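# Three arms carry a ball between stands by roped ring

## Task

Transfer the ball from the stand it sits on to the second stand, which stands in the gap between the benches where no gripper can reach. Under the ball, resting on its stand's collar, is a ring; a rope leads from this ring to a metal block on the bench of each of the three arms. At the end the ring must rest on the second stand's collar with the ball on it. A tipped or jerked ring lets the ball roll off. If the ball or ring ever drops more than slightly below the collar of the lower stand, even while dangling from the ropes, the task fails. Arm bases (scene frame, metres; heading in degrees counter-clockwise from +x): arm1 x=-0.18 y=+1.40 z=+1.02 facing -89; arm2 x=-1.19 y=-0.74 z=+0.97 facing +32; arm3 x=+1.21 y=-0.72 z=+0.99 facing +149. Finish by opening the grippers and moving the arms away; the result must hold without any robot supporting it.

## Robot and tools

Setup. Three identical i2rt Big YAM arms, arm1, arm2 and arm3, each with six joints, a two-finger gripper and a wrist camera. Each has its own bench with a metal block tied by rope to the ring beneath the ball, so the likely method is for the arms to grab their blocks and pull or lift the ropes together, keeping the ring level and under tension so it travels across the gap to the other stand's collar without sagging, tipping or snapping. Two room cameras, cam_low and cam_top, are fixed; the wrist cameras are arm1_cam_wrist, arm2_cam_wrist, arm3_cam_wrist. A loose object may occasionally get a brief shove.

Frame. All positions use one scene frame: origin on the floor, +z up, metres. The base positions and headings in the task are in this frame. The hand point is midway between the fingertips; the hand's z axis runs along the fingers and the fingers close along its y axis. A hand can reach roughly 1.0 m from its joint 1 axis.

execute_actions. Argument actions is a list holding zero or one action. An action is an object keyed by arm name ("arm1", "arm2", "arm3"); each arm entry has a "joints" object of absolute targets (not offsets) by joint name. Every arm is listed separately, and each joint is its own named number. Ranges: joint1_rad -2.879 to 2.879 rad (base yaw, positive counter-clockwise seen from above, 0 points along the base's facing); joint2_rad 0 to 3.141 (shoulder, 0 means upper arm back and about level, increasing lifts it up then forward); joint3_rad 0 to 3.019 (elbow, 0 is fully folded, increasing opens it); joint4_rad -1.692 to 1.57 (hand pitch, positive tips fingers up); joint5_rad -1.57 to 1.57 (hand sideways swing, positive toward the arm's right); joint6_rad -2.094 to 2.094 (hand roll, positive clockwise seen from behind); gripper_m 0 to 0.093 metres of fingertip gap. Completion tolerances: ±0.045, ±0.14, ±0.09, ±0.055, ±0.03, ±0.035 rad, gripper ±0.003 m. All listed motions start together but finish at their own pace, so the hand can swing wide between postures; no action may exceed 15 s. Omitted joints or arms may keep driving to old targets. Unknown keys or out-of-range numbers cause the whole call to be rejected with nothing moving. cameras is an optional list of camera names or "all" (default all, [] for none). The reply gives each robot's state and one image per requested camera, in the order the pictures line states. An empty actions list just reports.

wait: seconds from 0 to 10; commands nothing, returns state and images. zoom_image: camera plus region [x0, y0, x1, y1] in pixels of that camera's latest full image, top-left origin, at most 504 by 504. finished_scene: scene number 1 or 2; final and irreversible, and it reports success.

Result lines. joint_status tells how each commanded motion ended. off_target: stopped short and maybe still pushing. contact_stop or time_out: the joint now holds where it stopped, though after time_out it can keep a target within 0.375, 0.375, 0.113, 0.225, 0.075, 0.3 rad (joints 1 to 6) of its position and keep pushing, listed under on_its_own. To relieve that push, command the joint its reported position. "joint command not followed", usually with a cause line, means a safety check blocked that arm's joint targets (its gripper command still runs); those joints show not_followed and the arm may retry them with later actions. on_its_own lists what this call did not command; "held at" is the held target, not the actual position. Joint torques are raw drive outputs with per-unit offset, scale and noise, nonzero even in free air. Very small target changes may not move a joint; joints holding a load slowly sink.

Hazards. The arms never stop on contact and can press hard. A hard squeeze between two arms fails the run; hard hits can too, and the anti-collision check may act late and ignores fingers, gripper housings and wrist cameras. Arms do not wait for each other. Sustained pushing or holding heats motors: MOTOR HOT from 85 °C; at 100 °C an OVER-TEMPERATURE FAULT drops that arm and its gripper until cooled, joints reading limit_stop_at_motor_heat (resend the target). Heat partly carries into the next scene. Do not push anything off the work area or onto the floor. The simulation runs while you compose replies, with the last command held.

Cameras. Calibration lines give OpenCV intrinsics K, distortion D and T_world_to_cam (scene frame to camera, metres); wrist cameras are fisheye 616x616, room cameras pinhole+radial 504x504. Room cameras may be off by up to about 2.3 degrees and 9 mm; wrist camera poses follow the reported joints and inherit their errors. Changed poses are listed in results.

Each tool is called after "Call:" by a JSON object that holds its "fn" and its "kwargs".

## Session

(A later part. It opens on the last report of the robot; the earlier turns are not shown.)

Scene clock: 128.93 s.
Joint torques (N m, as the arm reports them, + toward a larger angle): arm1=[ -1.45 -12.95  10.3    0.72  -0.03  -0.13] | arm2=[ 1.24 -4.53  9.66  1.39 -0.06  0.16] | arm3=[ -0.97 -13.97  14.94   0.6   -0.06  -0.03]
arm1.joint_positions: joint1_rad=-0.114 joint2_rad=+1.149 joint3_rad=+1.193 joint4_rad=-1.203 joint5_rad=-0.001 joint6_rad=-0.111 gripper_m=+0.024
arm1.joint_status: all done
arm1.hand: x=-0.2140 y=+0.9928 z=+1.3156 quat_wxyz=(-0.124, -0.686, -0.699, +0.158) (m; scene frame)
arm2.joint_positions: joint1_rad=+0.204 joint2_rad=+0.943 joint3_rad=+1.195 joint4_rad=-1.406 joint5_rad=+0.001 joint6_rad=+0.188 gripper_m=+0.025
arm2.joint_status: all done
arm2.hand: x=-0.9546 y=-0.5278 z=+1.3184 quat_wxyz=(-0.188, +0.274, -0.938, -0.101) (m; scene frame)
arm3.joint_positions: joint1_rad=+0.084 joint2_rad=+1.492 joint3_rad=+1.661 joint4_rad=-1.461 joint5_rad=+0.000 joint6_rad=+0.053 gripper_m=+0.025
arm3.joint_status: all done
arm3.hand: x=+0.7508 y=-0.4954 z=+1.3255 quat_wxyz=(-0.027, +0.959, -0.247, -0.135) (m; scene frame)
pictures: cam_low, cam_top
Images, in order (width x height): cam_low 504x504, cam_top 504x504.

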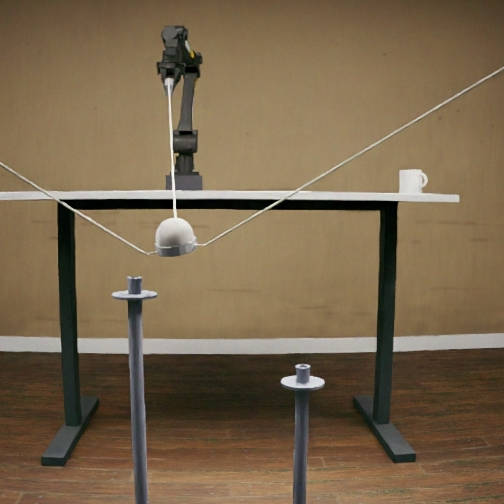

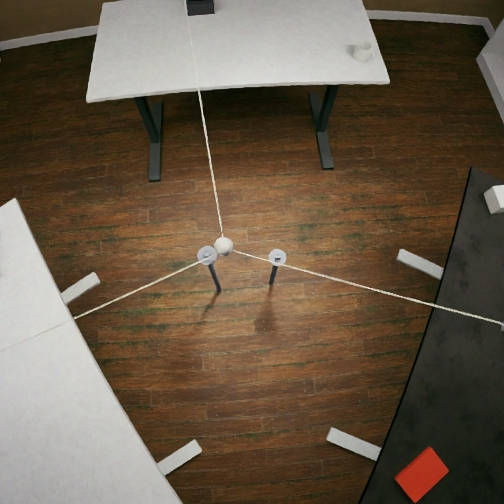

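Call:
{"fn": "execute_actions", "kwargs": {"actions": [{"arm1":{"joints":{"joint1_rad":-0.27,"joint6_rad":-0.25}},"arm2":{"joints":{"joint1_rad":0.39,"joint2_rad":0.80,"joint3_rad":1.125,"joint4_rad":-1.46,"joint6_rad":0.39}},"arm3":{"joints":{"joint1_rad":0.1,"joint2_rad":1.65,"joint3_rad":1.94,"joint4_rad":-1.47}}}], "cameras": []}}

Call:
{"fn": "wait", "kwargs": {"seconds": 3}}

Scene clock: 137.53 s.
Joint torques (N m, as the arm reports them, + toward a larger angle): arm1=[ -1.51 -12.96  10.3    0.72  -0.01  -0.12] | arm2=[ 1.46 -3.39  9.43  1.39 -0.05  0.11] | arm3=[  0.06 -17.57  15.29   0.75  -0.05  -0.05]
arm1.joint_positions: joint1_rad=-0.274 joint2_rad=+1.149 joint3_rad=+1.193 joint4_rad=-1.203 joint5_rad=-0.002 joint6_rad=-0.241 gripper_m=+0.024
arm1.joint_status: all done
arm1.hand: x=-0.2780 y=+1.0041 z=+1.3163 quat_wxyz=(-0.100, -0.696, -0.689, +0.175) (m; scene frame)
arm2.joint_positions: joint1_rad=+0.388 joint2_rad=+0.805 joint3_rad=+1.114 joint4_rad=-1.446 joint5_rad=+0.001 joint6_rad=+0.379 gripper_m=+0.025
arm2.joint_status: all done
arm2.hand: x=-1.0276 y=-0.5277 z=+1.3144 quat_wxyz=(-0.174, +0.271, -0.937, -0.139) (m; scene frame)
arm3.joint_positions: joint1_rad=+0.089 joint2_rad=+1.681 joint3_rad=+1.864 joint4_rad=-1.462 joint5_rad=+0.000 joint6_rad=+0.053 gripper_m=+0.025
arm3.joint_status: all done
arm3.hand: x=+0.6834 y=-0.4662 z=+1.3171 quat_wxyz=(-0.028, +0.959, -0.244, -0.141) (m; scene frame)
pictures: none
No camera images: the call's "cameras" was empty. Leave "cameras" out to get every camera's image.

Scene clock: 140.53 s.
Joint torques (N m, as the arm reports them, + toward a larger angle): arm1=[ -1.53 -13.    10.3    0.72  -0.01  -0.12] | arm2=[ 1.35 -2.9   9.45  1.38 -0.06  0.13] | arm3=[ -0.07 -17.38  15.12   0.72  -0.08  -0.05]
arm1.joint_positions: joint1_rad=-0.274 joint2_rad=+1.149 joint3_rad=+1.193 joint4_rad=-1.203 joint5_rad=-0.002 joint6_rad=-0.242 gripper_m=+0.024
arm1.joint_status: all done
arm1.hand: x=-0.2780 y=+1.0041 z=+1.3163 quat_wxyz=(-0.100, -0.696, -0.689, +0.175) (m; scene frame)
arm2.joint_positions: joint1_rad=+0.388 joint2_rad=+0.805 joint3_rad=+1.114 joint4_rad=-1.446 joint5_rad=+0.001 joint6_rad=+0.379 gripper_m=+0.025
arm2.joint_status: all done
arm2.hand: x=-1.0276 y=-0.5277 z=+1.3144 quat_wxyz=(-0.174, +0.271, -0.937, -0.139) (m; scene frame)
arm3.joint_positions: joint1_rad=+0.089 joint2_rad=+1.681 joint3_rad=+1.864 joint4_rad=-1.462 joint5_rad=+0.000 joint6_rad=+0.053 gripper_m=+0.025
arm3.joint_status: all done
arm3.hand: x=+0.6834 y=-0.4662 z=+1.3171 quat_wxyz=(-0.028, +0.959, -0.244, -0.141) (m; scene frame)
wait: 3.00 s; at rest by 0.27 s
pictures: arm1_cam_wrist, arm2_cam_wrist, arm3_cam_wrist, cam_low, cam_top
camera_calibration (this result's frames):
arm1_cam_wrist: T_world_to_cam=[[-0.994712, 0.0278513, 0.098857, -0.433346], [0.0494712, 0.973439, 0.223536, -1.2487], [-0.0900055, 0.227244, -0.96967, 1.14699], [0, 0, 0, 1]] pos_world=[-0.266044, 0.966957, 1.43417]
arm2_cam_wrist: T_world_to_cam=[[0.555682, -0.814282, -0.167814, 0.359939], [-0.789672, -0.580072, 0.199836, -1.37602], [-0.260068, 0.0214728, -0.965352, 1.13855], [0, 0, 0, 1]] pos_world=[-0.990515, -0.529545, 1.43448]
arm3_cam_wrist: T_world_to_cam=[[0.469329, 0.882823, -0.0188161, 0.114867], [0.838251, -0.438733, 0.323804, -1.19947], [0.277606, -0.167743, -0.945937, 1.1015], [0, 0, 0, 1]] pos_world=[0.645761, -0.442883, 1.4325]
Images, in order (width x height): arm1_cam_wrist 616x616, arm2_cam_wrist 616x616, arm3_cam_wrist 616x616, cam_low 504x504, cam_top 504x504.

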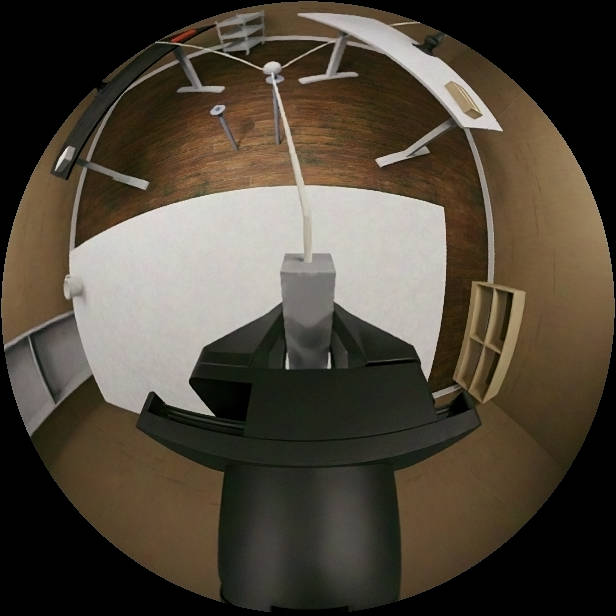

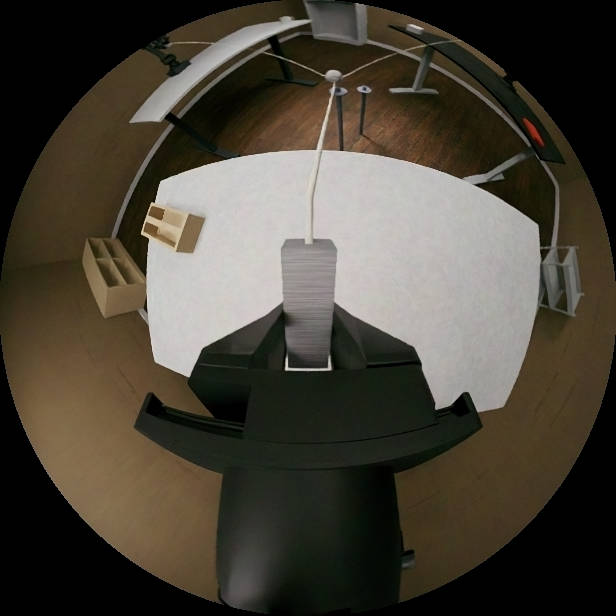

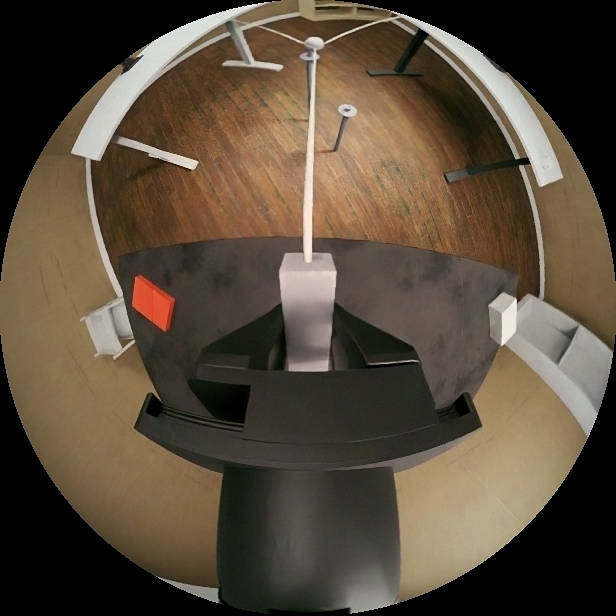

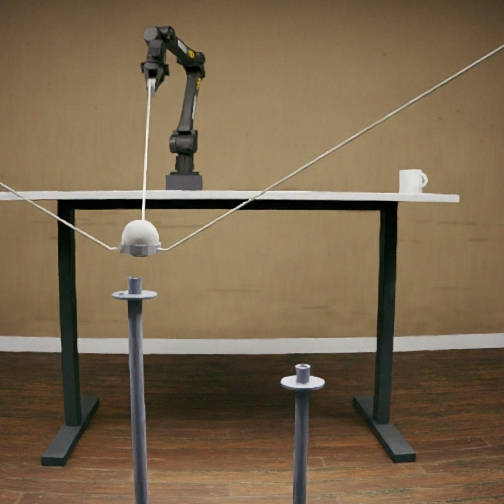

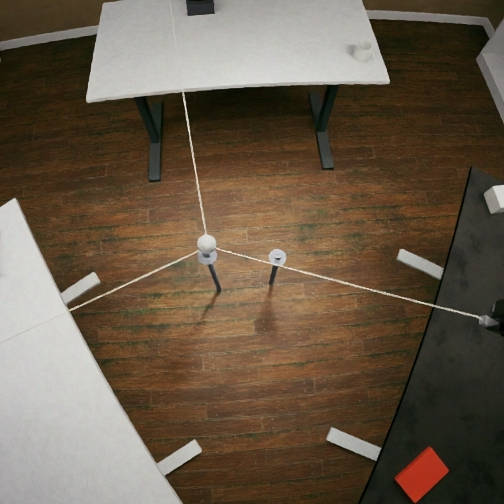

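Call:
{"fn": "execute_actions", "kwargs": {"actions": [{"arm1":{"joints":{"joint4_rad":-0.97}},"arm2":{"joints":{"joint4_rad":-1.56}},"arm3":{"joints":{"joint4_rad":-1.54}}}], "cameras": []}}

Call:
{"fn": "wait", "kwargs": {"seconds": 3}}

Call:
{"fn": "zoom_image", "kwargs": {"camera": "arm2_cam_wrist", "region": [290,30,390,130]}}

Call:
{"fn": "zoom_image", "kwargs": {"camera": "arm3_cam_wrist", "region": [260,0,360,100]}}

Scene clock: 153.80 s.
Joint torques (N m, as the arm reports them, + toward a larger angle): arm1=[ -1.49 -13.28  10.58   2.96  -0.01  -0.11] | arm2=[ 1.36 -2.68  9.32  1.07 -0.08  0.14] | arm3=[ -0.14 -17.27  15.08   0.29  -0.05  -0.04]
arm1.joint_positions: joint1_rad=-0.274 joint2_rad=+1.149 joint3_rad=+1.193 joint4_rad=-0.997 joint5_rad=-0.002 joint6_rad=-0.242 gripper_m=+0.024
arm1.joint_status: all done
arm1.hand: x=-0.2889 y=+0.9613 z=+1.3409 quat_wxyz=(-0.151, -0.677, -0.672, +0.261) (m; scene frame)
arm2.joint_positions: joint1_rad=+0.388 joint2_rad=+0.805 joint3_rad=+1.114 joint4_rad=-1.542 joint5_rad=+0.001 joint6_rad=+0.379 gripper_m=+0.025
arm2.joint_status: all done
arm2.hand: x=-1.0404 y=-0.5452 z=+1.3053 quat_wxyz=(-0.136, +0.273, -0.946, -0.110) (m; scene frame)
arm3.joint_positions: joint1_rad=+0.089 joint2_rad=+1.681 joint3_rad=+1.864 joint4_rad=-1.523 joint5_rad=+0.000 joint6_rad=+0.053 gripper_m=+0.025
arm3.joint_status: all done
arm3.hand: x=+0.6966 y=-0.4725 z=+1.3133 quat_wxyz=(-0.022, +0.963, -0.245, -0.111) (m; scene frame)
pictures: none
No camera images: the call's "cameras" was empty. Leave "cameras" out to get every camera's image.

Scene clock: 156.80 s.
Joint torques (N m, as the arm reports them, + toward a larger angle): arm1=[ -1.53 -13.32  10.58   2.98   0.    -0.11] | arm2=[ 1.22 -2.75  9.28  1.11 -0.07  0.13] | arm3=[  0.08 -17.2   15.03   0.3   -0.06  -0.04]
arm1.joint_positions: joint1_rad=-0.274 joint2_rad=+1.149 joint3_rad=+1.193 joint4_rad=-0.997 joint5_rad=-0.002 joint6_rad=-0.242 gripper_m=+0.024
arm1.joint_status: all done
arm1.hand: x=-0.2889 y=+0.9613 z=+1.3409 quat_wxyz=(-0.151, -0.677, -0.672, +0.261) (m; scene frame)
arm2.joint_positions: joint1_rad=+0.388 joint2_rad=+0.805 joint3_rad=+1.114 joint4_rad=-1.542 joint5_rad=+0.001 joint6_rad=+0.379 gripper_m=+0.025
arm2.joint_status: all done
arm2.hand: x=-1.0404 y=-0.5452 z=+1.3053 quat_wxyz=(-0.136, +0.273, -0.946, -0.110) (m; scene frame)
arm3.joint_positions: joint1_rad=+0.089 joint2_rad=+1.681 joint3_rad=+1.864 joint4_rad=-1.523 joint5_rad=+0.000 joint6_rad=+0.053 gripper_m=+0.025
arm3.joint_status: all done
arm3.hand: x=+0.6966 y=-0.4725 z=+1.3133 quat_wxyz=(-0.022, +0.963, -0.245, -0.111) (m; scene frame)
wait: 3.00 s; at rest by 0.27 s
pictures: arm1_cam_wrist, arm2_cam_wrist, arm3_cam_wrist, cam_low, cam_top
camera_calibration (this result's frames):
arm1_cam_wrist: T_world_to_cam=[[-0.988524, 0.0495077, 0.142722, -0.523205], [0.0534086, 0.998293, 0.0236296, -0.96668], [-0.141308, 0.030981, -0.989481, 1.38001], [0, 0, 0, 1]] pos_world=[-0.270564, 0.948178, 1.46301]
arm2_cam_wrist: T_world_to_cam=[[0.547723, -0.825663, -0.135204, 0.294185], [-0.775566, -0.561673, 0.288132, -1.48498], [-0.31384, -0.0529568, -0.947998, 1.00759], [0, 0, 0, 1]] pos_world=[-0.996612, -0.537818, 1.42284]
arm3_cam_wrist: T_world_to_cam=[[0.470236, 0.882393, -0.0161457, 0.10983], [0.818739, -0.429339, 0.381226, -1.26942], [0.32946, -0.192486, -0.924341, 1.01699], [0, 0, 0, 1]] pos_world=[0.65262, -0.446168, 1.42575]
Images, in order (width x height): arm1_cam_wrist 616x616, arm2_cam_wrist 616x616, arm3_cam_wrist 616x616, cam_low 504x504, cam_top 504x504.

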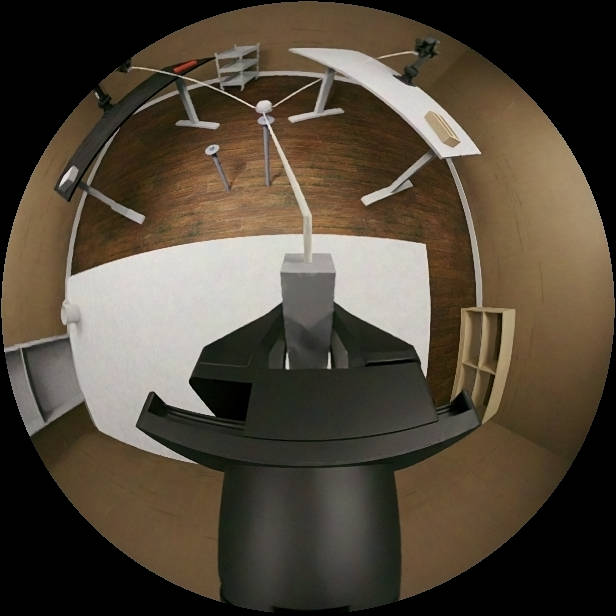

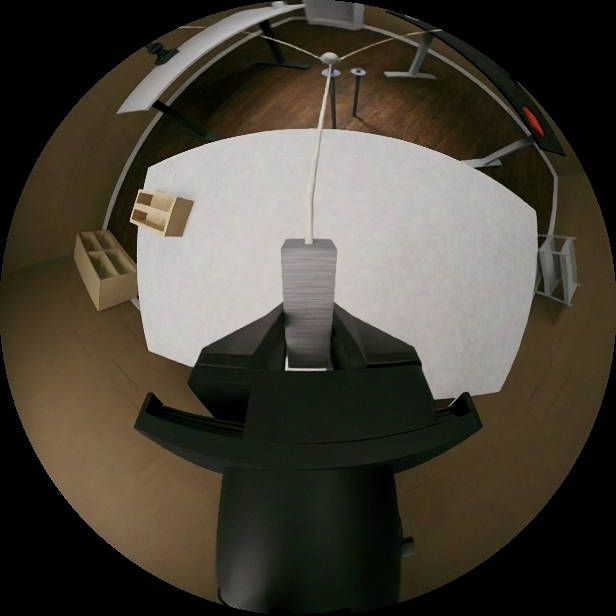

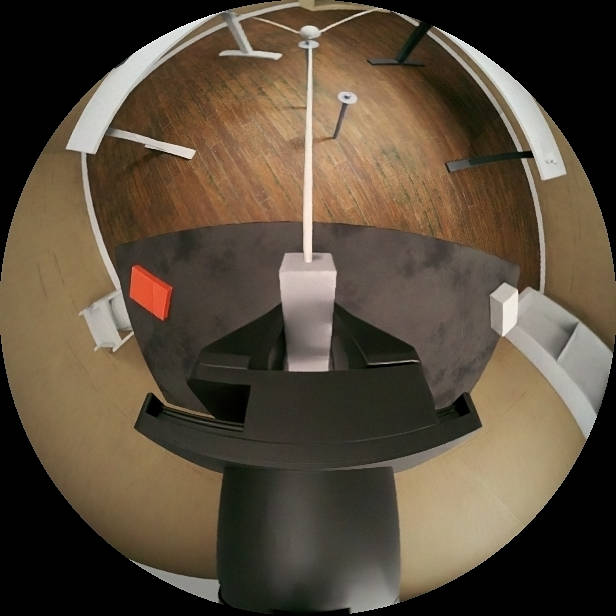

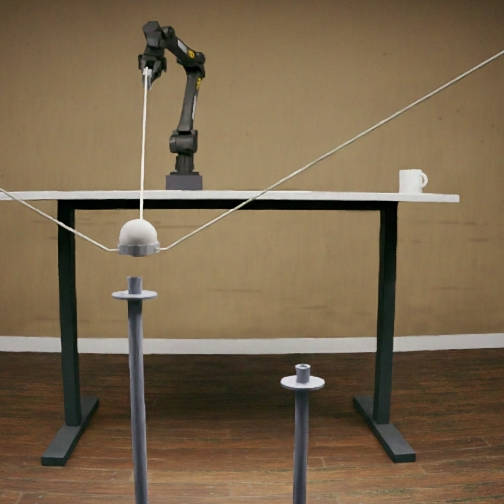

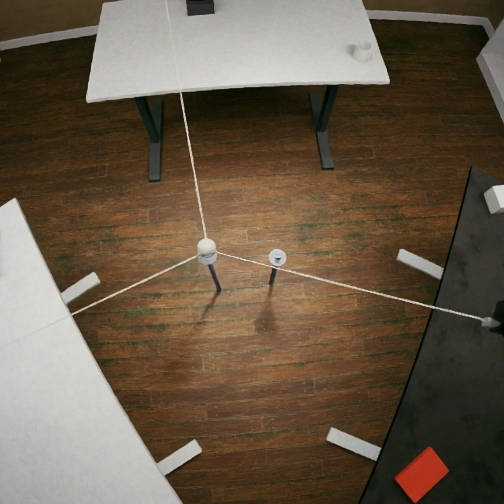

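Region (290, 30, 390, 130) of arm2_cam_wrist's 616x616 image, scaled by 5.040, with more detail than that image has.

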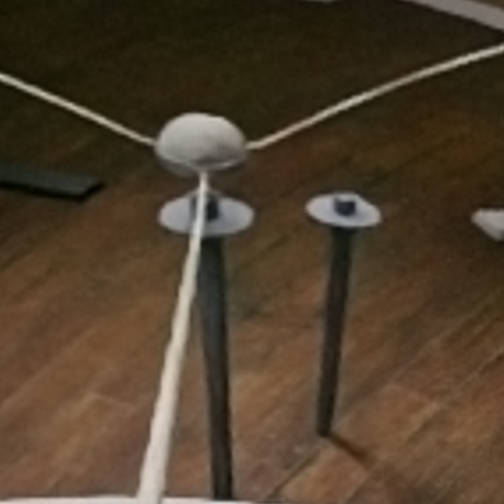

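Region (260, 0, 360, 100) of arm3_cam_wrist's 616x616 image, scaled by 5.040, with more detail than that image has.

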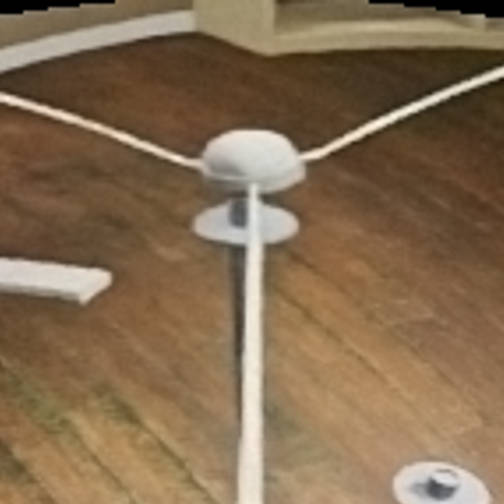

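Call:
{"fn": "execute_actions", "kwargs": {"actions": [{"arm1":{"joints":{"joint3_rad":1.12,"joint4_rad":-0.88}},"arm2":{"joints":{"joint3_rad":1.045,"joint4_rad":-1.5}},"arm3":{"joints":{"joint3_rad":1.79,"joint4_rad":-1.435}}}], "cameras": []}}

Call:
{"fn": "wait", "kwargs": {"seconds": 3}}

Call:
{"fn": "zoom_image", "kwargs": {"camera": "arm2_cam_wrist", "region": [290,20,390,120]}}

Call:
{"fn": "zoom_image", "kwargs": {"camera": "arm3_cam_wrist", "region": [260,0,360,100]}}

Scene clock: 171.00 s.
Joint torques (N m, as the arm reports them, + toward a larger angle): arm1=[ -1.5  -12.62  11.     3.    -0.01  -0.11] | arm2=[ 1.09 -3.32  9.19  2.34 -0.05  0.14] | arm3=[  0.13 -16.83  10.22   1.24  -0.05  -0.03]
arm1.joint_positions: joint1_rad=-0.274 joint2_rad=+1.145 joint3_rad=+1.108 joint4_rad=-0.908 joint5_rad=-0.002 joint6_rad=-0.243 gripper_m=+0.024
arm1.joint_status: all done
arm1.hand: x=-0.2892 y=+0.9612 z=+1.3110 quat_wxyz=(-0.153, -0.676, -0.671, +0.264) (m; scene frame)
arm2.joint_positions: joint1_rad=+0.388 joint2_rad=+0.807 joint3_rad=+1.038 joint4_rad=-1.518 joint5_rad=+0.001 joint6_rad=+0.379 gripper_m=+0.025
arm2.joint_status: all done
arm2.hand: x=-1.0427 y=-0.5480 z=+1.2729 quat_wxyz=(-0.116, +0.275, -0.950, -0.094) (m; scene frame)
arm3.joint_positions: joint1_rad=+0.089 joint2_rad=+1.679 joint3_rad=+1.778 joint4_rad=-1.443 joint5_rad=+0.000 joint6_rad=+0.053 gripper_m=+0.025
arm3.joint_status: all done
arm3.hand: x=+0.6940 y=-0.4713 z=+1.2816 quat_wxyz=(-0.021, +0.963, -0.245, -0.109) (m; scene frame)
pictures: none
No camera images: the call's "cameras" was empty. Leave "cameras" out to get every camera's image.

Scene clock: 174.00 s.
Joint torques (N m, as the arm reports them, + toward a larger angle): arm1=[ -1.53 -12.86  10.93   2.96   0.    -0.11] | arm2=[ 1.15 -3.09  9.04  2.32 -0.05  0.12] | arm3=[ -0.1  -17.03  10.22   1.24  -0.06  -0.03]
arm1.joint_positions: joint1_rad=-0.274 joint2_rad=+1.145 joint3_rad=+1.108 joint4_rad=-0.908 joint5_rad=-0.002 joint6_rad=-0.243 gripper_m=+0.024
arm1.joint_status: all done
arm1.hand: x=-0.2892 y=+0.9612 z=+1.3110 quat_wxyz=(-0.153, -0.676, -0.671, +0.264) (m; scene frame)
arm2.joint_positions: joint1_rad=+0.388 joint2_rad=+0.807 joint3_rad=+1.038 joint4_rad=-1.518 joint5_rad=+0.001 joint6_rad=+0.379 gripper_m=+0.025
arm2.joint_status: all done
arm2.hand: x=-1.0427 y=-0.5480 z=+1.2729 quat_wxyz=(-0.116, +0.275, -0.950, -0.094) (m; scene frame)
arm3.joint_positions: joint1_rad=+0.089 joint2_rad=+1.679 joint3_rad=+1.778 joint4_rad=-1.443 joint5_rad=+0.000 joint6_rad=+0.053 gripper_m=+0.025
arm3.joint_status: all done
arm3.hand: x=+0.6940 y=-0.4713 z=+1.2816 quat_wxyz=(-0.021, +0.963, -0.245, -0.109) (m; scene frame)
wait: 3.00 s; at rest by 0.27 s
pictures: arm1_cam_wrist, arm2_cam_wrist, arm3_cam_wrist, cam_low, cam_top
camera_calibration (this result's frames):
arm1_cam_wrist: T_world_to_cam=[[-0.988197, 0.0503202, 0.144687, -0.522539], [0.0530516, 0.998478, 0.0150796, -0.95497], [-0.143707, 0.0225774, -0.989363, 1.35764], [0, 0, 0, 1]] pos_world=[-0.270607, 0.949159, 1.4332]
arm2_cam_wrist: T_world_to_cam=[[0.544094, -0.830899, -0.116484, 0.258281], [-0.765571, -0.54846, 0.336293, -1.52265], [-0.343312, -0.0937985, -0.934526, 0.905762], [0, 0, 0, 1]] pos_world=[-0.99527, -0.535551, 1.3886]
arm3_cam_wrist: T_world_to_cam=[[0.470283, 0.882371, -0.0159947, 0.109243], [0.817555, -0.428769, 0.384396, -1.25766], [0.332322, -0.193851, -0.92303, 0.984436], [0, 0, 0, 1]] pos_world=[0.649683, -0.444806, 1.39385]
Images, in order (width x height): arm1_cam_wrist 616x616, arm2_cam_wrist 616x616, arm3_cam_wrist 616x616, cam_low 504x504, cam_top 504x504.

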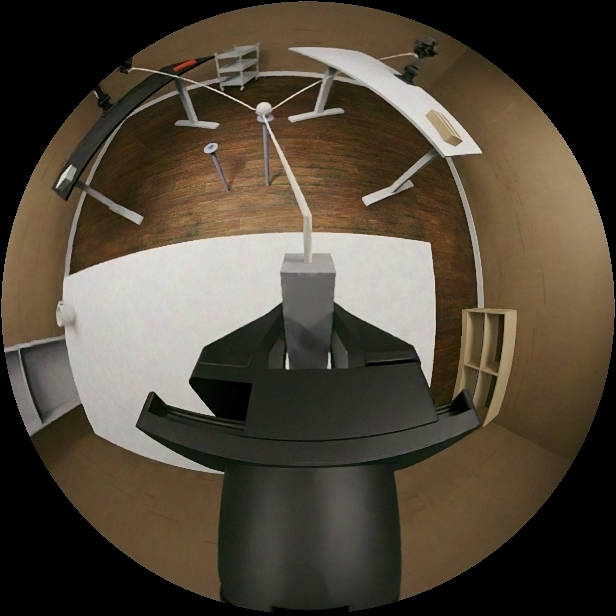

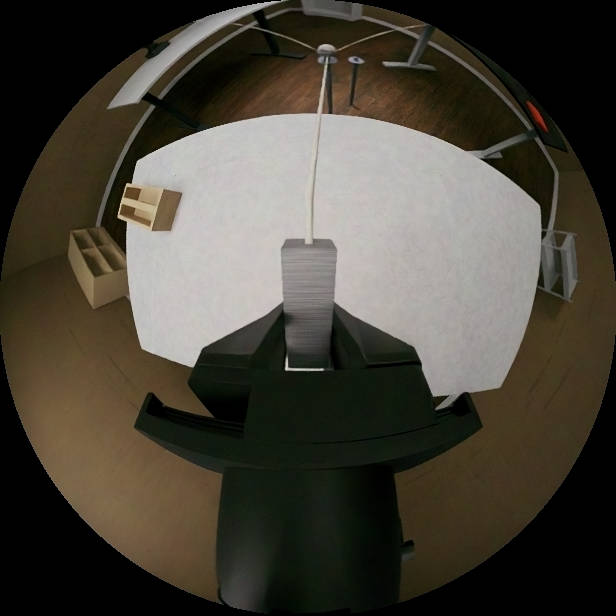

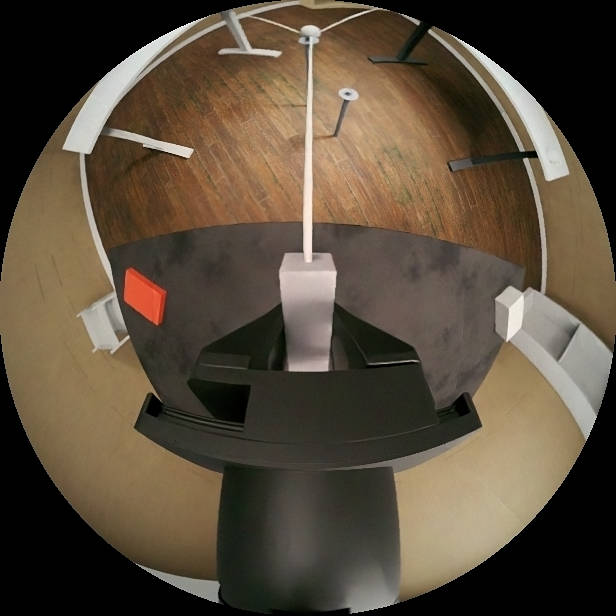

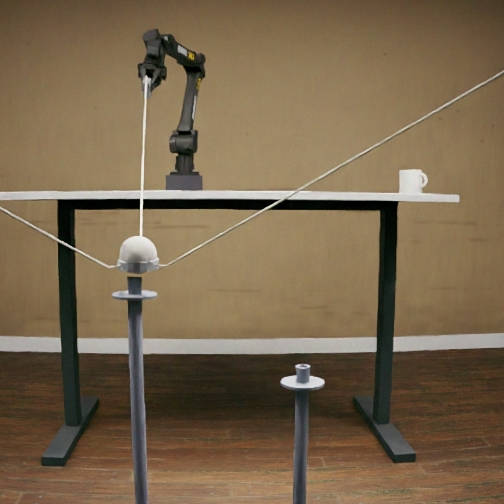

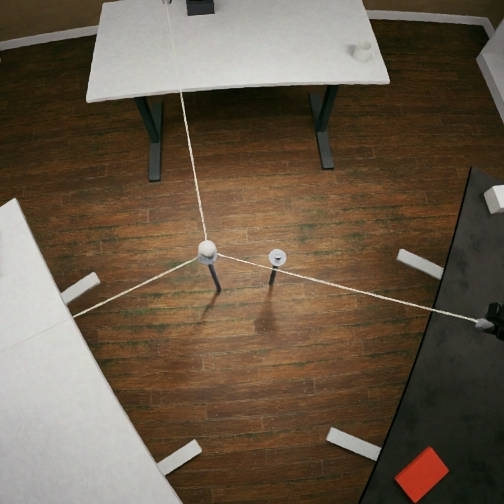

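Region (290, 20, 390, 120) of arm2_cam_wrist's 616x616 image, scaled by 5.040, with more detail than that image has.

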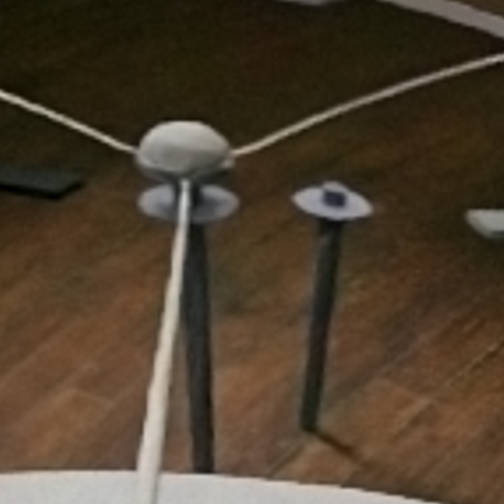

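Region (260, 0, 360, 100) of arm3_cam_wrist's 616x616 image, scaled by 5.040, with more detail than that image has.

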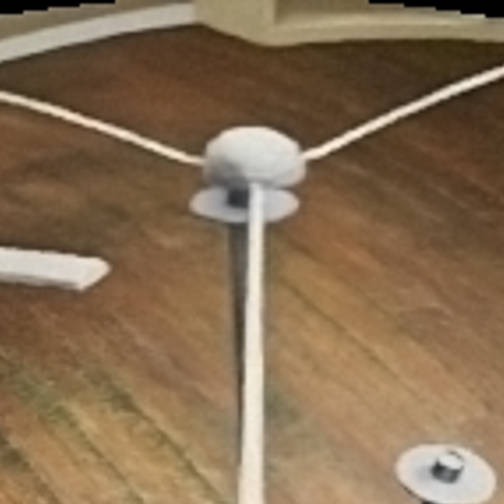

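Call:
{"fn": "execute_actions", "kwargs": {"actions": [{"arm1":{"joints":{"joint3_rad":1.08,"joint4_rad":-0.79}},"arm2":{"joints":{"joint3_rad":1.01}},"arm3":{"joints":{"joint3_rad":1.755,"joint4_rad":-1.395}}}], "cameras": ["cam_low","arm3_cam_wrist"]}}

Call:
{"fn": "zoom_image", "kwargs": {"camera": "cam_low", "region": [80,210,200,320]}}

Call:
{"fn": "zoom_image", "kwargs": {"camera": "arm3_cam_wrist", "region": [260,0,360,100]}}

Scene clock: 185.10 s.
Joint torques (N m, as the arm reports them, + toward a larger angle): arm1=[ -1.53 -13.04  10.53   3.18  -0.01  -0.1 ] | arm2=[ 1.34 -2.69  8.86  2.19 -0.06  0.15] | arm3=[  0.07 -17.19   9.61   1.41  -0.06  -0.04]
arm1.joint_positions: joint1_rad=-0.274 joint2_rad=+1.145 joint3_rad=+1.075 joint4_rad=-0.820 joint5_rad=-0.002 joint6_rad=-0.243 gripper_m=+0.024
arm1.joint_status: all done
arm1.hand: x=-0.2917 y=+0.9517 z=+1.3064 quat_wxyz=(-0.166, -0.669, -0.665, +0.287) (m; scene frame)
arm2.joint_positions: joint1_rad=+0.388 joint2_rad=+0.807 joint3_rad=+1.008 joint4_rad=-1.515 joint5_rad=+0.001 joint6_rad=+0.379 gripper_m=+0.025
arm2.joint_status: all done
arm2.hand: x=-1.0451 y=-0.5511 z=+1.2599 quat_wxyz=(-0.105, +0.275, -0.952, -0.085) (m; scene frame)
arm3.joint_positions: joint1_rad=+0.089 joint2_rad=+1.679 joint3_rad=+1.752 joint4_rad=-1.407 joint5_rad=+0.000 joint6_rad=+0.053 gripper_m=+0.025
arm3.joint_status: all done
arm3.hand: x=+0.6913 y=-0.4700 z=+1.2719 quat_wxyz=(-0.022, +0.962, -0.245, -0.114) (m; scene frame)
pictures: arm3_cam_wrist, cam_low
camera_calibration (this result's frames):
arm3_cam_wrist: T_world_to_cam=[[0.470158, 0.88243, -0.0163971, 0.109859], [0.820691, -0.430278, 0.375934, -1.24327], [0.32468, -0.190205, -0.926501, 0.988092], [0, 0, 0, 1]] pos_world=[0.647877, -0.443955, 1.38466]
Images, in order (width x height): arm3_cam_wrist 616x616, cam_low 504x504.

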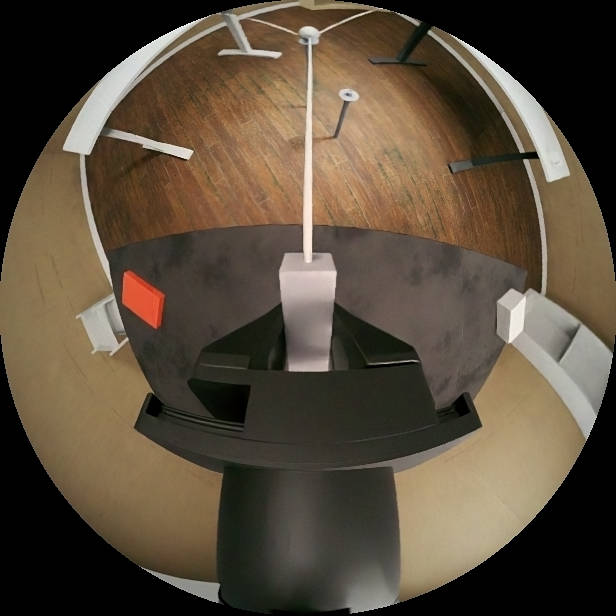

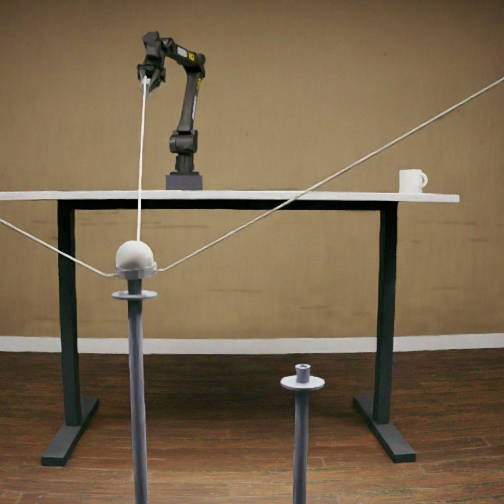

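Region (80, 210, 200, 320) of cam_low's 504x504 image, scaled by 4.200, with more detail than that image has; it fills the top 462 rows of this view, and the rest is white.

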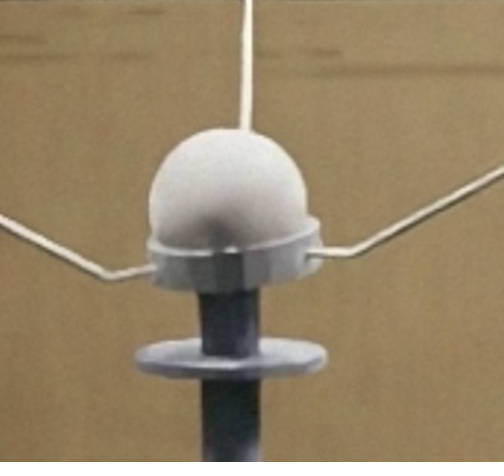

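Region (260, 0, 360, 100) of arm3_cam_wrist's 616x616 image, scaled by 5.040, with more detail than that image has.

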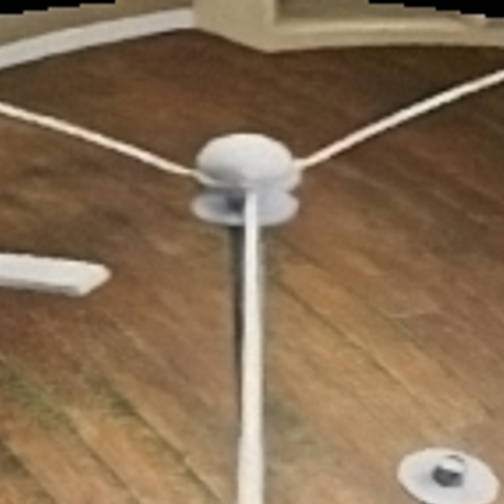

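Call:
{"fn": "execute_actions", "kwargs": {"actions": [{"arm1":{"joints":{"joint3_rad":1.02,"joint4_rad":-0.73}},"arm2":{"joints":{"joint3_rad":0.95,"joint4_rad":-1.45}},"arm3":{"joints":{"joint3_rad":1.695,"joint4_rad":-1.345}}}], "cameras": ["cam_low"]}}

Call:
{"fn": "execute_actions", "kwargs": {"actions": [{"arm1":{"joints":{"joint3_rad":0.94,"joint4_rad":-0.65}},"arm2":{"joints":{"joint3_rad":0.87,"joint4_rad":-1.37}},"arm3":{"joints":{"joint3_rad":1.615,"joint4_rad":-1.27}}}], "cameras": ["cam_low","cam_top"]}}

Scene clock: 191.43 s.
Joint torques (N m, as the arm reports them, + toward a larger angle): arm1=[ -1.53 -12.45  10.66   3.19  -0.01  -0.1 ] | arm2=[ 1.33 -2.85  8.94  2.39 -0.06  0.14] | arm3=[  0.02 -17.06   9.85   1.39  -0.08  -0.05]
arm1.joint_positions: joint1_rad=-0.274 joint2_rad=+1.142 joint3_rad=+1.012 joint4_rad=-0.760 joint5_rad=-0.002 joint6_rad=-0.243 gripper_m=+0.024
arm1.joint_status: all done
arm1.hand: x=-0.2911 y=+0.9551 z=+1.2834 quat_wxyz=(-0.166, -0.669, -0.665, +0.287) (m; scene frame)
arm2.joint_positions: joint1_rad=+0.388 joint2_rad=+0.807 joint3_rad=+0.946 joint4_rad=-1.470 joint5_rad=+0.001 joint6_rad=+0.379 gripper_m=+0.025
arm2.joint_status: all done
arm2.hand: x=-1.0450 y=-0.5507 z=+1.2356 quat_wxyz=(-0.098, +0.276, -0.953, -0.080) (m; scene frame)
arm3.joint_positions: joint1_rad=+0.089 joint2_rad=+1.678 joint3_rad=+1.688 joint4_rad=-1.358 joint5_rad=+0.000 joint6_rad=+0.053 gripper_m=+0.025
arm3.joint_status: all done
arm3.hand: x=+0.6938 y=-0.4712 z=+1.2473 quat_wxyz=(-0.021, +0.963, -0.245, -0.107) (m; scene frame)
pictures: cam_low
Images, in order (width x height): cam_low 504x504.

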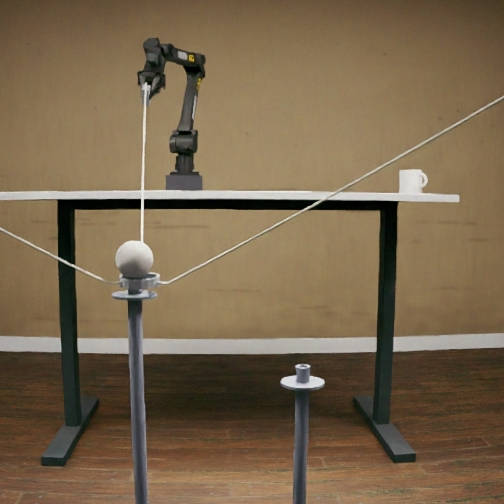

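Scene clock: 192.27 s.
Joint torques (N m, as the arm reports them, + toward a larger angle): arm1=[ -1.58 -12.11  10.56   3.18  -0.01  -0.1 ] | arm2=[ 1.55 -3.26  8.98  2.46 -0.06  0.13] | arm3=[ -0.15 -16.67   9.88   1.49  -0.06  -0.05]
arm1.joint_positions: joint1_rad=-0.274 joint2_rad=+1.139 joint3_rad=+0.932 joint4_rad=-0.681 joint5_rad=-0.002 joint6_rad=-0.243 gripper_m=+0.024
arm1.joint_status: all done
arm1.hand: x=-0.2899 y=+0.9609 z=+1.2545 quat_wxyz=(-0.167, -0.669, -0.665, +0.288) (m; scene frame)
arm2.joint_positions: joint1_rad=+0.388 joint2_rad=+0.807 joint3_rad=+0.866 joint4_rad=-1.392 joint5_rad=+0.001 joint6_rad=+0.379 gripper_m=+0.025
arm2.joint_status: all done
arm2.hand: x=-1.0435 y=-0.5482 z=+1.2051 quat_wxyz=(-0.097, +0.276, -0.953, -0.080) (m; scene frame)
arm3.joint_positions: joint1_rad=+0.089 joint2_rad=+1.676 joint3_rad=+1.607 joint4_rad=-1.286 joint5_rad=+0.000 joint6_rad=+0.053 gripper_m=+0.025
arm3.joint_status: all done
arm3.hand: x=+0.6969 y=-0.4727 z=+1.2169 quat_wxyz=(-0.020, +0.964, -0.246, -0.104) (m; scene frame)
pictures: cam_low, cam_top
Images, in order (width x height): cam_low 504x504, cam_top 504x504.

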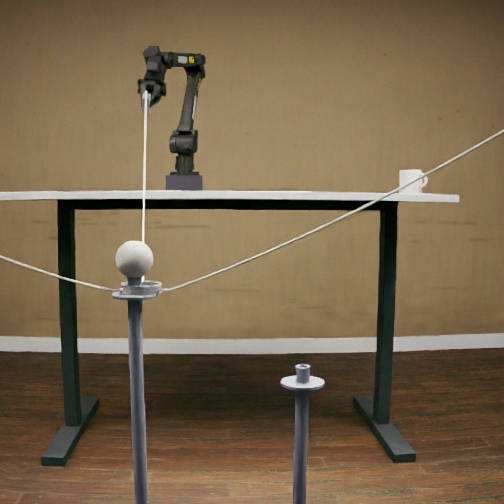

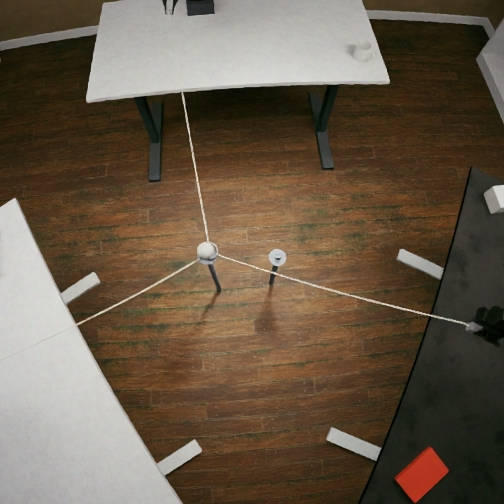

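Call:
{"fn": "execute_actions", "kwargs": {"actions": [{"arm1":{"joints":{"joint1_rad":-0.1,"joint2_rad":1.75,"joint3_rad":1.4,"joint4_rad":-0.75,"joint6_rad":-0.1}},"arm2":{"joints":{"joint1_rad":0.1,"joint2_rad":1.6,"joint3_rad":1.3,"joint4_rad":-1.0,"joint6_rad":0.1}},"arm3":{"joints":{"joint1_rad":0.02,"joint2_rad":1.9,"joint3_rad":1.55,"joint4_rad":-1.0}}}], "cameras": []}}

Call:
{"fn": "execute_actions", "kwargs": {"actions": [{"arm1":{"joints":{"joint2_rad":2.05,"joint3_rad":1.48,"joint4_rad":-0.95}},"arm2":{"joints":{"joint2_rad":1.93,"joint3_rad":1.39,"joint4_rad":-0.92}},"arm3":{"joints":{"joint2_rad":2.0,"joint3_rad":1.45,"joint4_rad":-0.97}}}], "cameras": ["cam_low"]}}

Scene clock: 202.73 s.
Joint torques (N m, as the arm reports them, + toward a larger angle): arm1=[ -2.41 -21.01  14.16   1.08  -0.07   0.05] | arm2=[  1.84 -15.93  10.92   2.06  -0.03  -0.07] | arm3=[ -0.23 -19.82  10.09   1.34  -0.06  -0.04]
arm1.joint_positions: joint1_rad=-0.093 joint2_rad=+1.771 joint3_rad=+1.331 joint4_rad=-0.742 joint5_rad=+0.000 joint6_rad=-0.111 gripper_m=+0.024
arm1.joint_status: all done
arm1.hand: x=-0.2216 y=+0.8003 z=+1.1171 quat_wxyz=(-0.118, -0.680, -0.708, +0.149) (m; scene frame)
arm2.joint_positions: joint1_rad=+0.096 joint2_rad=+1.627 joint3_rad=+1.265 joint4_rad=-1.012 joint5_rad=-0.001 joint6_rad=+0.112 gripper_m=+0.025
arm2.joint_status: all done
arm2.hand: x=-0.7786 y=-0.4342 z=+1.1017 quat_wxyz=(-0.095, +0.265, -0.959, -0.044) (m; scene frame)
arm3.joint_positions: joint1_rad=+0.013 joint2_rad=+1.935 joint3_rad=+1.528 joint4_rad=-1.015 joint5_rad=+0.000 joint6_rad=+0.053 gripper_m=+0.025
arm3.joint_status: all done
arm3.hand: x=+0.6788 y=-0.4127 z=+1.0492 quat_wxyz=(-0.017, +0.956, -0.283, -0.070) (m; scene frame)
pictures: none
No camera images: the call's "cameras" was empty. Leave "cameras" out to get every camera's image.

Scene clock: 204.03 s.
Joint torques (N m, as the arm reports them, + toward a larger angle): arm1=[ -2.52 -25.17   9.86   0.15  -0.07   0.05] | arm2=[  1.49 -19.19   8.88   1.58  -0.02  -0.07] | arm3=[ -0.16 -18.36   8.17   0.92  -0.06  -0.04]
arm1.joint_positions: joint1_rad=-0.093 joint2_rad=+2.085 joint3_rad=+1.447 joint4_rad=-0.938 joint5_rad=+0.000 joint6_rad=-0.110 gripper_m=+0.024
arm1.joint_status: all done
arm1.hand: x=-0.2208 y=+0.8310 z=+0.9728 quat_wxyz=(+0.007, -0.694, -0.720, -0.001) (m; scene frame)
arm2.joint_positions: joint1_rad=+0.096 joint2_rad=+1.960 joint3_rad=+1.368 joint4_rad=-0.929 joint5_rad=-0.001 joint6_rad=+0.112 gripper_m=+0.025
arm2.joint_status: all done
arm2.hand: x=-0.7453 y=-0.4070 z=+0.9702 quat_wxyz=(-0.027, +0.266, -0.963, -0.017) (m; scene frame)
arm3.joint_positions: joint1_rad=+0.013 joint2_rad=+2.018 joint3_rad=+1.440 joint4_rad=-0.980 joint5_rad=+0.000 joint6_rad=+0.053 gripper_m=+0.025
arm3.joint_status: all done
arm3.hand: x=+0.7116 y=-0.4317 z=+0.9719 quat_wxyz=(-0.001, +0.959, -0.284, -0.005) (m; scene frame)
pictures: cam_low
Images, in order (width x height): cam_low 504x504.

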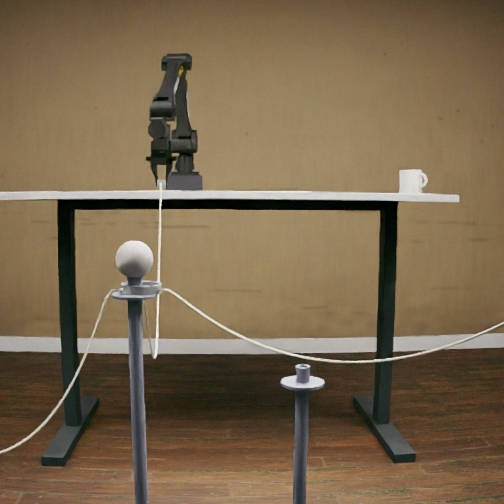

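Call:
{"fn": "execute_actions", "kwargs": {"actions": [{"arm1":{"joints":{"joint3_rad":1.415}},"arm2":{"joints":{"joint3_rad":1.325}}}], "cameras": []}}

Call:
{"fn": "execute_actions", "kwargs": {"actions": [{"arm1":{"joints":{"gripper_m":0.09}},"arm2":{"joints":{"gripper_m":0.09}},"arm3":{"joints":{"gripper_m":0.09}}}], "cameras": []}}

Call:
{"fn": "execute_actions", "kwargs": {"actions": [{"arm1":{"joints":{"joint2_rad":1.5}},"arm2":{"joints":{"joint2_rad":1.5}},"arm3":{"joints":{"joint2_rad":1.5}}}], "cameras": ["cam_low","cam_top"]}}

Call:
{"fn": "zoom_image", "kwargs": {"camera": "cam_low", "region": [80,210,200,320]}}

Scene clock: 214.20 s.
Joint torques (N m, as the arm reports them, + toward a larger angle): arm1=[ -2.5  -24.86   7.12   0.14  -0.07   0.04] | arm2=[  1.74 -18.22   6.9    1.31  -0.03  -0.06] | arm3=[ -0.11 -18.76   8.15   0.91  -0.06  -0.04]
arm1.joint_positions: joint1_rad=-0.093 joint2_rad=+2.085 joint3_rad=+1.415 joint4_rad=-0.938 joint5_rad=+0.000 joint6_rad=-0.110 gripper_m=+0.024
arm1.joint_status: all done
arm1.hand: x=-0.2197 y=+0.8467 z=+0.9632 quat_wxyz=(+0.018, -0.694, -0.720, -0.014) (m; scene frame)
arm2.joint_positions: joint1_rad=+0.096 joint2_rad=+1.955 joint3_rad=+1.326 joint4_rad=-0.929 joint5_rad=-0.001 joint6_rad=+0.112 gripper_m=+0.025
arm2.joint_status: all done
arm2.hand: x=-0.7602 y=-0.4182 z=+0.9591 quat_wxyz=(-0.009, +0.267, -0.964, -0.010) (m; scene frame)
arm3.joint_positions: joint1_rad=+0.013 joint2_rad=+2.018 joint3_rad=+1.440 joint4_rad=-0.980 joint5_rad=+0.000 joint6_rad=+0.053 gripper_m=+0.025
arm3.joint_status: not commanded
arm3.hand: x=+0.7116 y=-0.4317 z=+0.9719 quat_wxyz=(-0.001, +0.959, -0.284, -0.005) (m; scene frame)
pictures: none
No camera images: the call's "cameras" was empty. Leave "cameras" out to get every camera's image.

Scene clock: 214.90 s.
Joint torques (N m, as the arm reports them, + toward a larger angle): arm1=[ -2.53 -24.9    7.13   0.14  -0.07   0.04] | arm2=[  1.64 -18.06   6.82   1.5   -0.03  -0.06] | arm3=[ -0.34 -18.62   8.12   0.99  -0.06  -0.04]
arm1.joint_positions: joint1_rad=-0.093 joint2_rad=+2.085 joint3_rad=+1.415 joint4_rad=-0.938 joint5_rad=+0.000 joint6_rad=-0.110 gripper_m=+0.090
arm1.joint_status: all done
arm1.hand: x=-0.2197 y=+0.8466 z=+0.9634 quat_wxyz=(+0.018, -0.694, -0.720, -0.014) (m; scene frame)
arm2.joint_positions: joint1_rad=+0.096 joint2_rad=+1.954 joint3_rad=+1.326 joint4_rad=-0.929 joint5_rad=-0.001 joint6_rad=+0.112 gripper_m=+0.090
arm2.joint_status: all done
arm2.hand: x=-0.7601 y=-0.4181 z=+0.9594 quat_wxyz=(-0.010, +0.267, -0.964, -0.010) (m; scene frame)
arm3.joint_positions: joint1_rad=+0.013 joint2_rad=+2.018 joint3_rad=+1.440 joint4_rad=-0.980 joint5_rad=+0.000 joint6_rad=+0.053 gripper_m=+0.090
arm3.joint_status: all done
arm3.hand: x=+0.7116 y=-0.4317 z=+0.9719 quat_wxyz=(-0.001, +0.959, -0.284, -0.005) (m; scene frame)
pictures: none
No camera images: the call's "cameras" was empty. Leave "cameras" out to get every camera's image.

Scene clock: 216.43 s.
Joint torques (N m, as the arm reports them, + toward a larger angle): arm1=[ -2.5  -14.49  10.49   1.17  -0.07   0.05] | arm2=[  1.52 -10.8    9.12   2.28  -0.03  -0.08] | arm3=[ -0.21 -12.67  10.47   1.79  -0.06  -0.06]
arm1.joint_positions: joint1_rad=-0.093 joint2_rad=+1.487 joint3_rad=+1.408 joint4_rad=-0.938 joint5_rad=+0.000 joint6_rad=-0.110 gripper_m=+0.090
arm1.joint_status: all done
arm1.hand: x=-0.2175 y=+0.8335 z=+1.2937 quat_wxyz=(-0.169, -0.667, -0.694, +0.211) (m; scene frame)
arm2.joint_positions: joint1_rad=+0.096 joint2_rad=+1.487 joint3_rad=+1.322 joint4_rad=-0.929 joint5_rad=-0.001 joint6_rad=+0.112 gripper_m=+0.090
arm2.joint_status: all done
arm2.hand: x=-0.7542 y=-0.4170 z=+1.2059 quat_wxyz=(-0.222, +0.258, -0.935, -0.095) (m; scene frame)
arm3.joint_positions: joint1_rad=+0.013 joint2_rad=+1.498 joint3_rad=+1.440 joint4_rad=-0.980 joint5_rad=+0.000 joint6_rad=+0.053 gripper_m=+0.090
arm3.joint_status: all done
arm3.hand: x=+0.7122 y=-0.4317 z=+1.2630 quat_wxyz=(-0.061, +0.925, -0.274, -0.254) (m; scene frame)
pictures: cam_low, cam_top
Images, in order (width x height): cam_low 504x504, cam_top 504x504.

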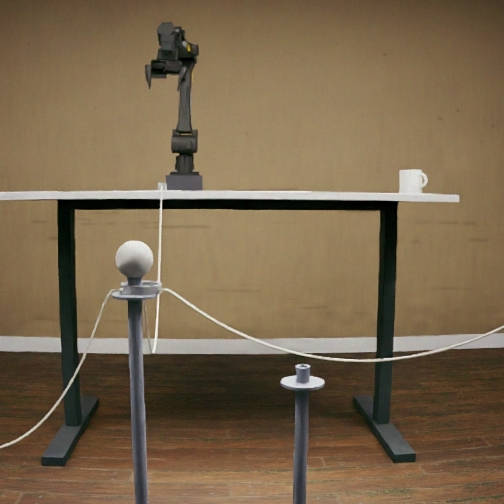

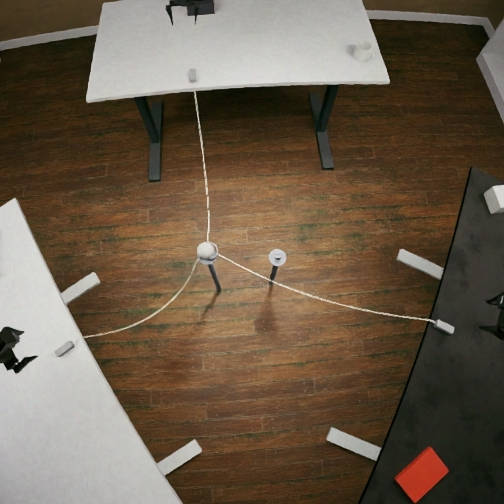

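Region (80, 210, 200, 320) of cam_low's 504x504 image, scaled by 4.200, with more detail than that image has; it fills the top 462 rows of this view, and the rest is white.

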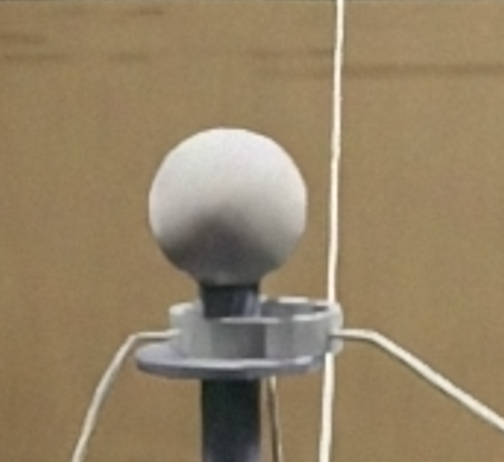

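Call:
{"fn": "finished_scene", "kwargs": {"scene": 2}}

The scene is finished: the task was done.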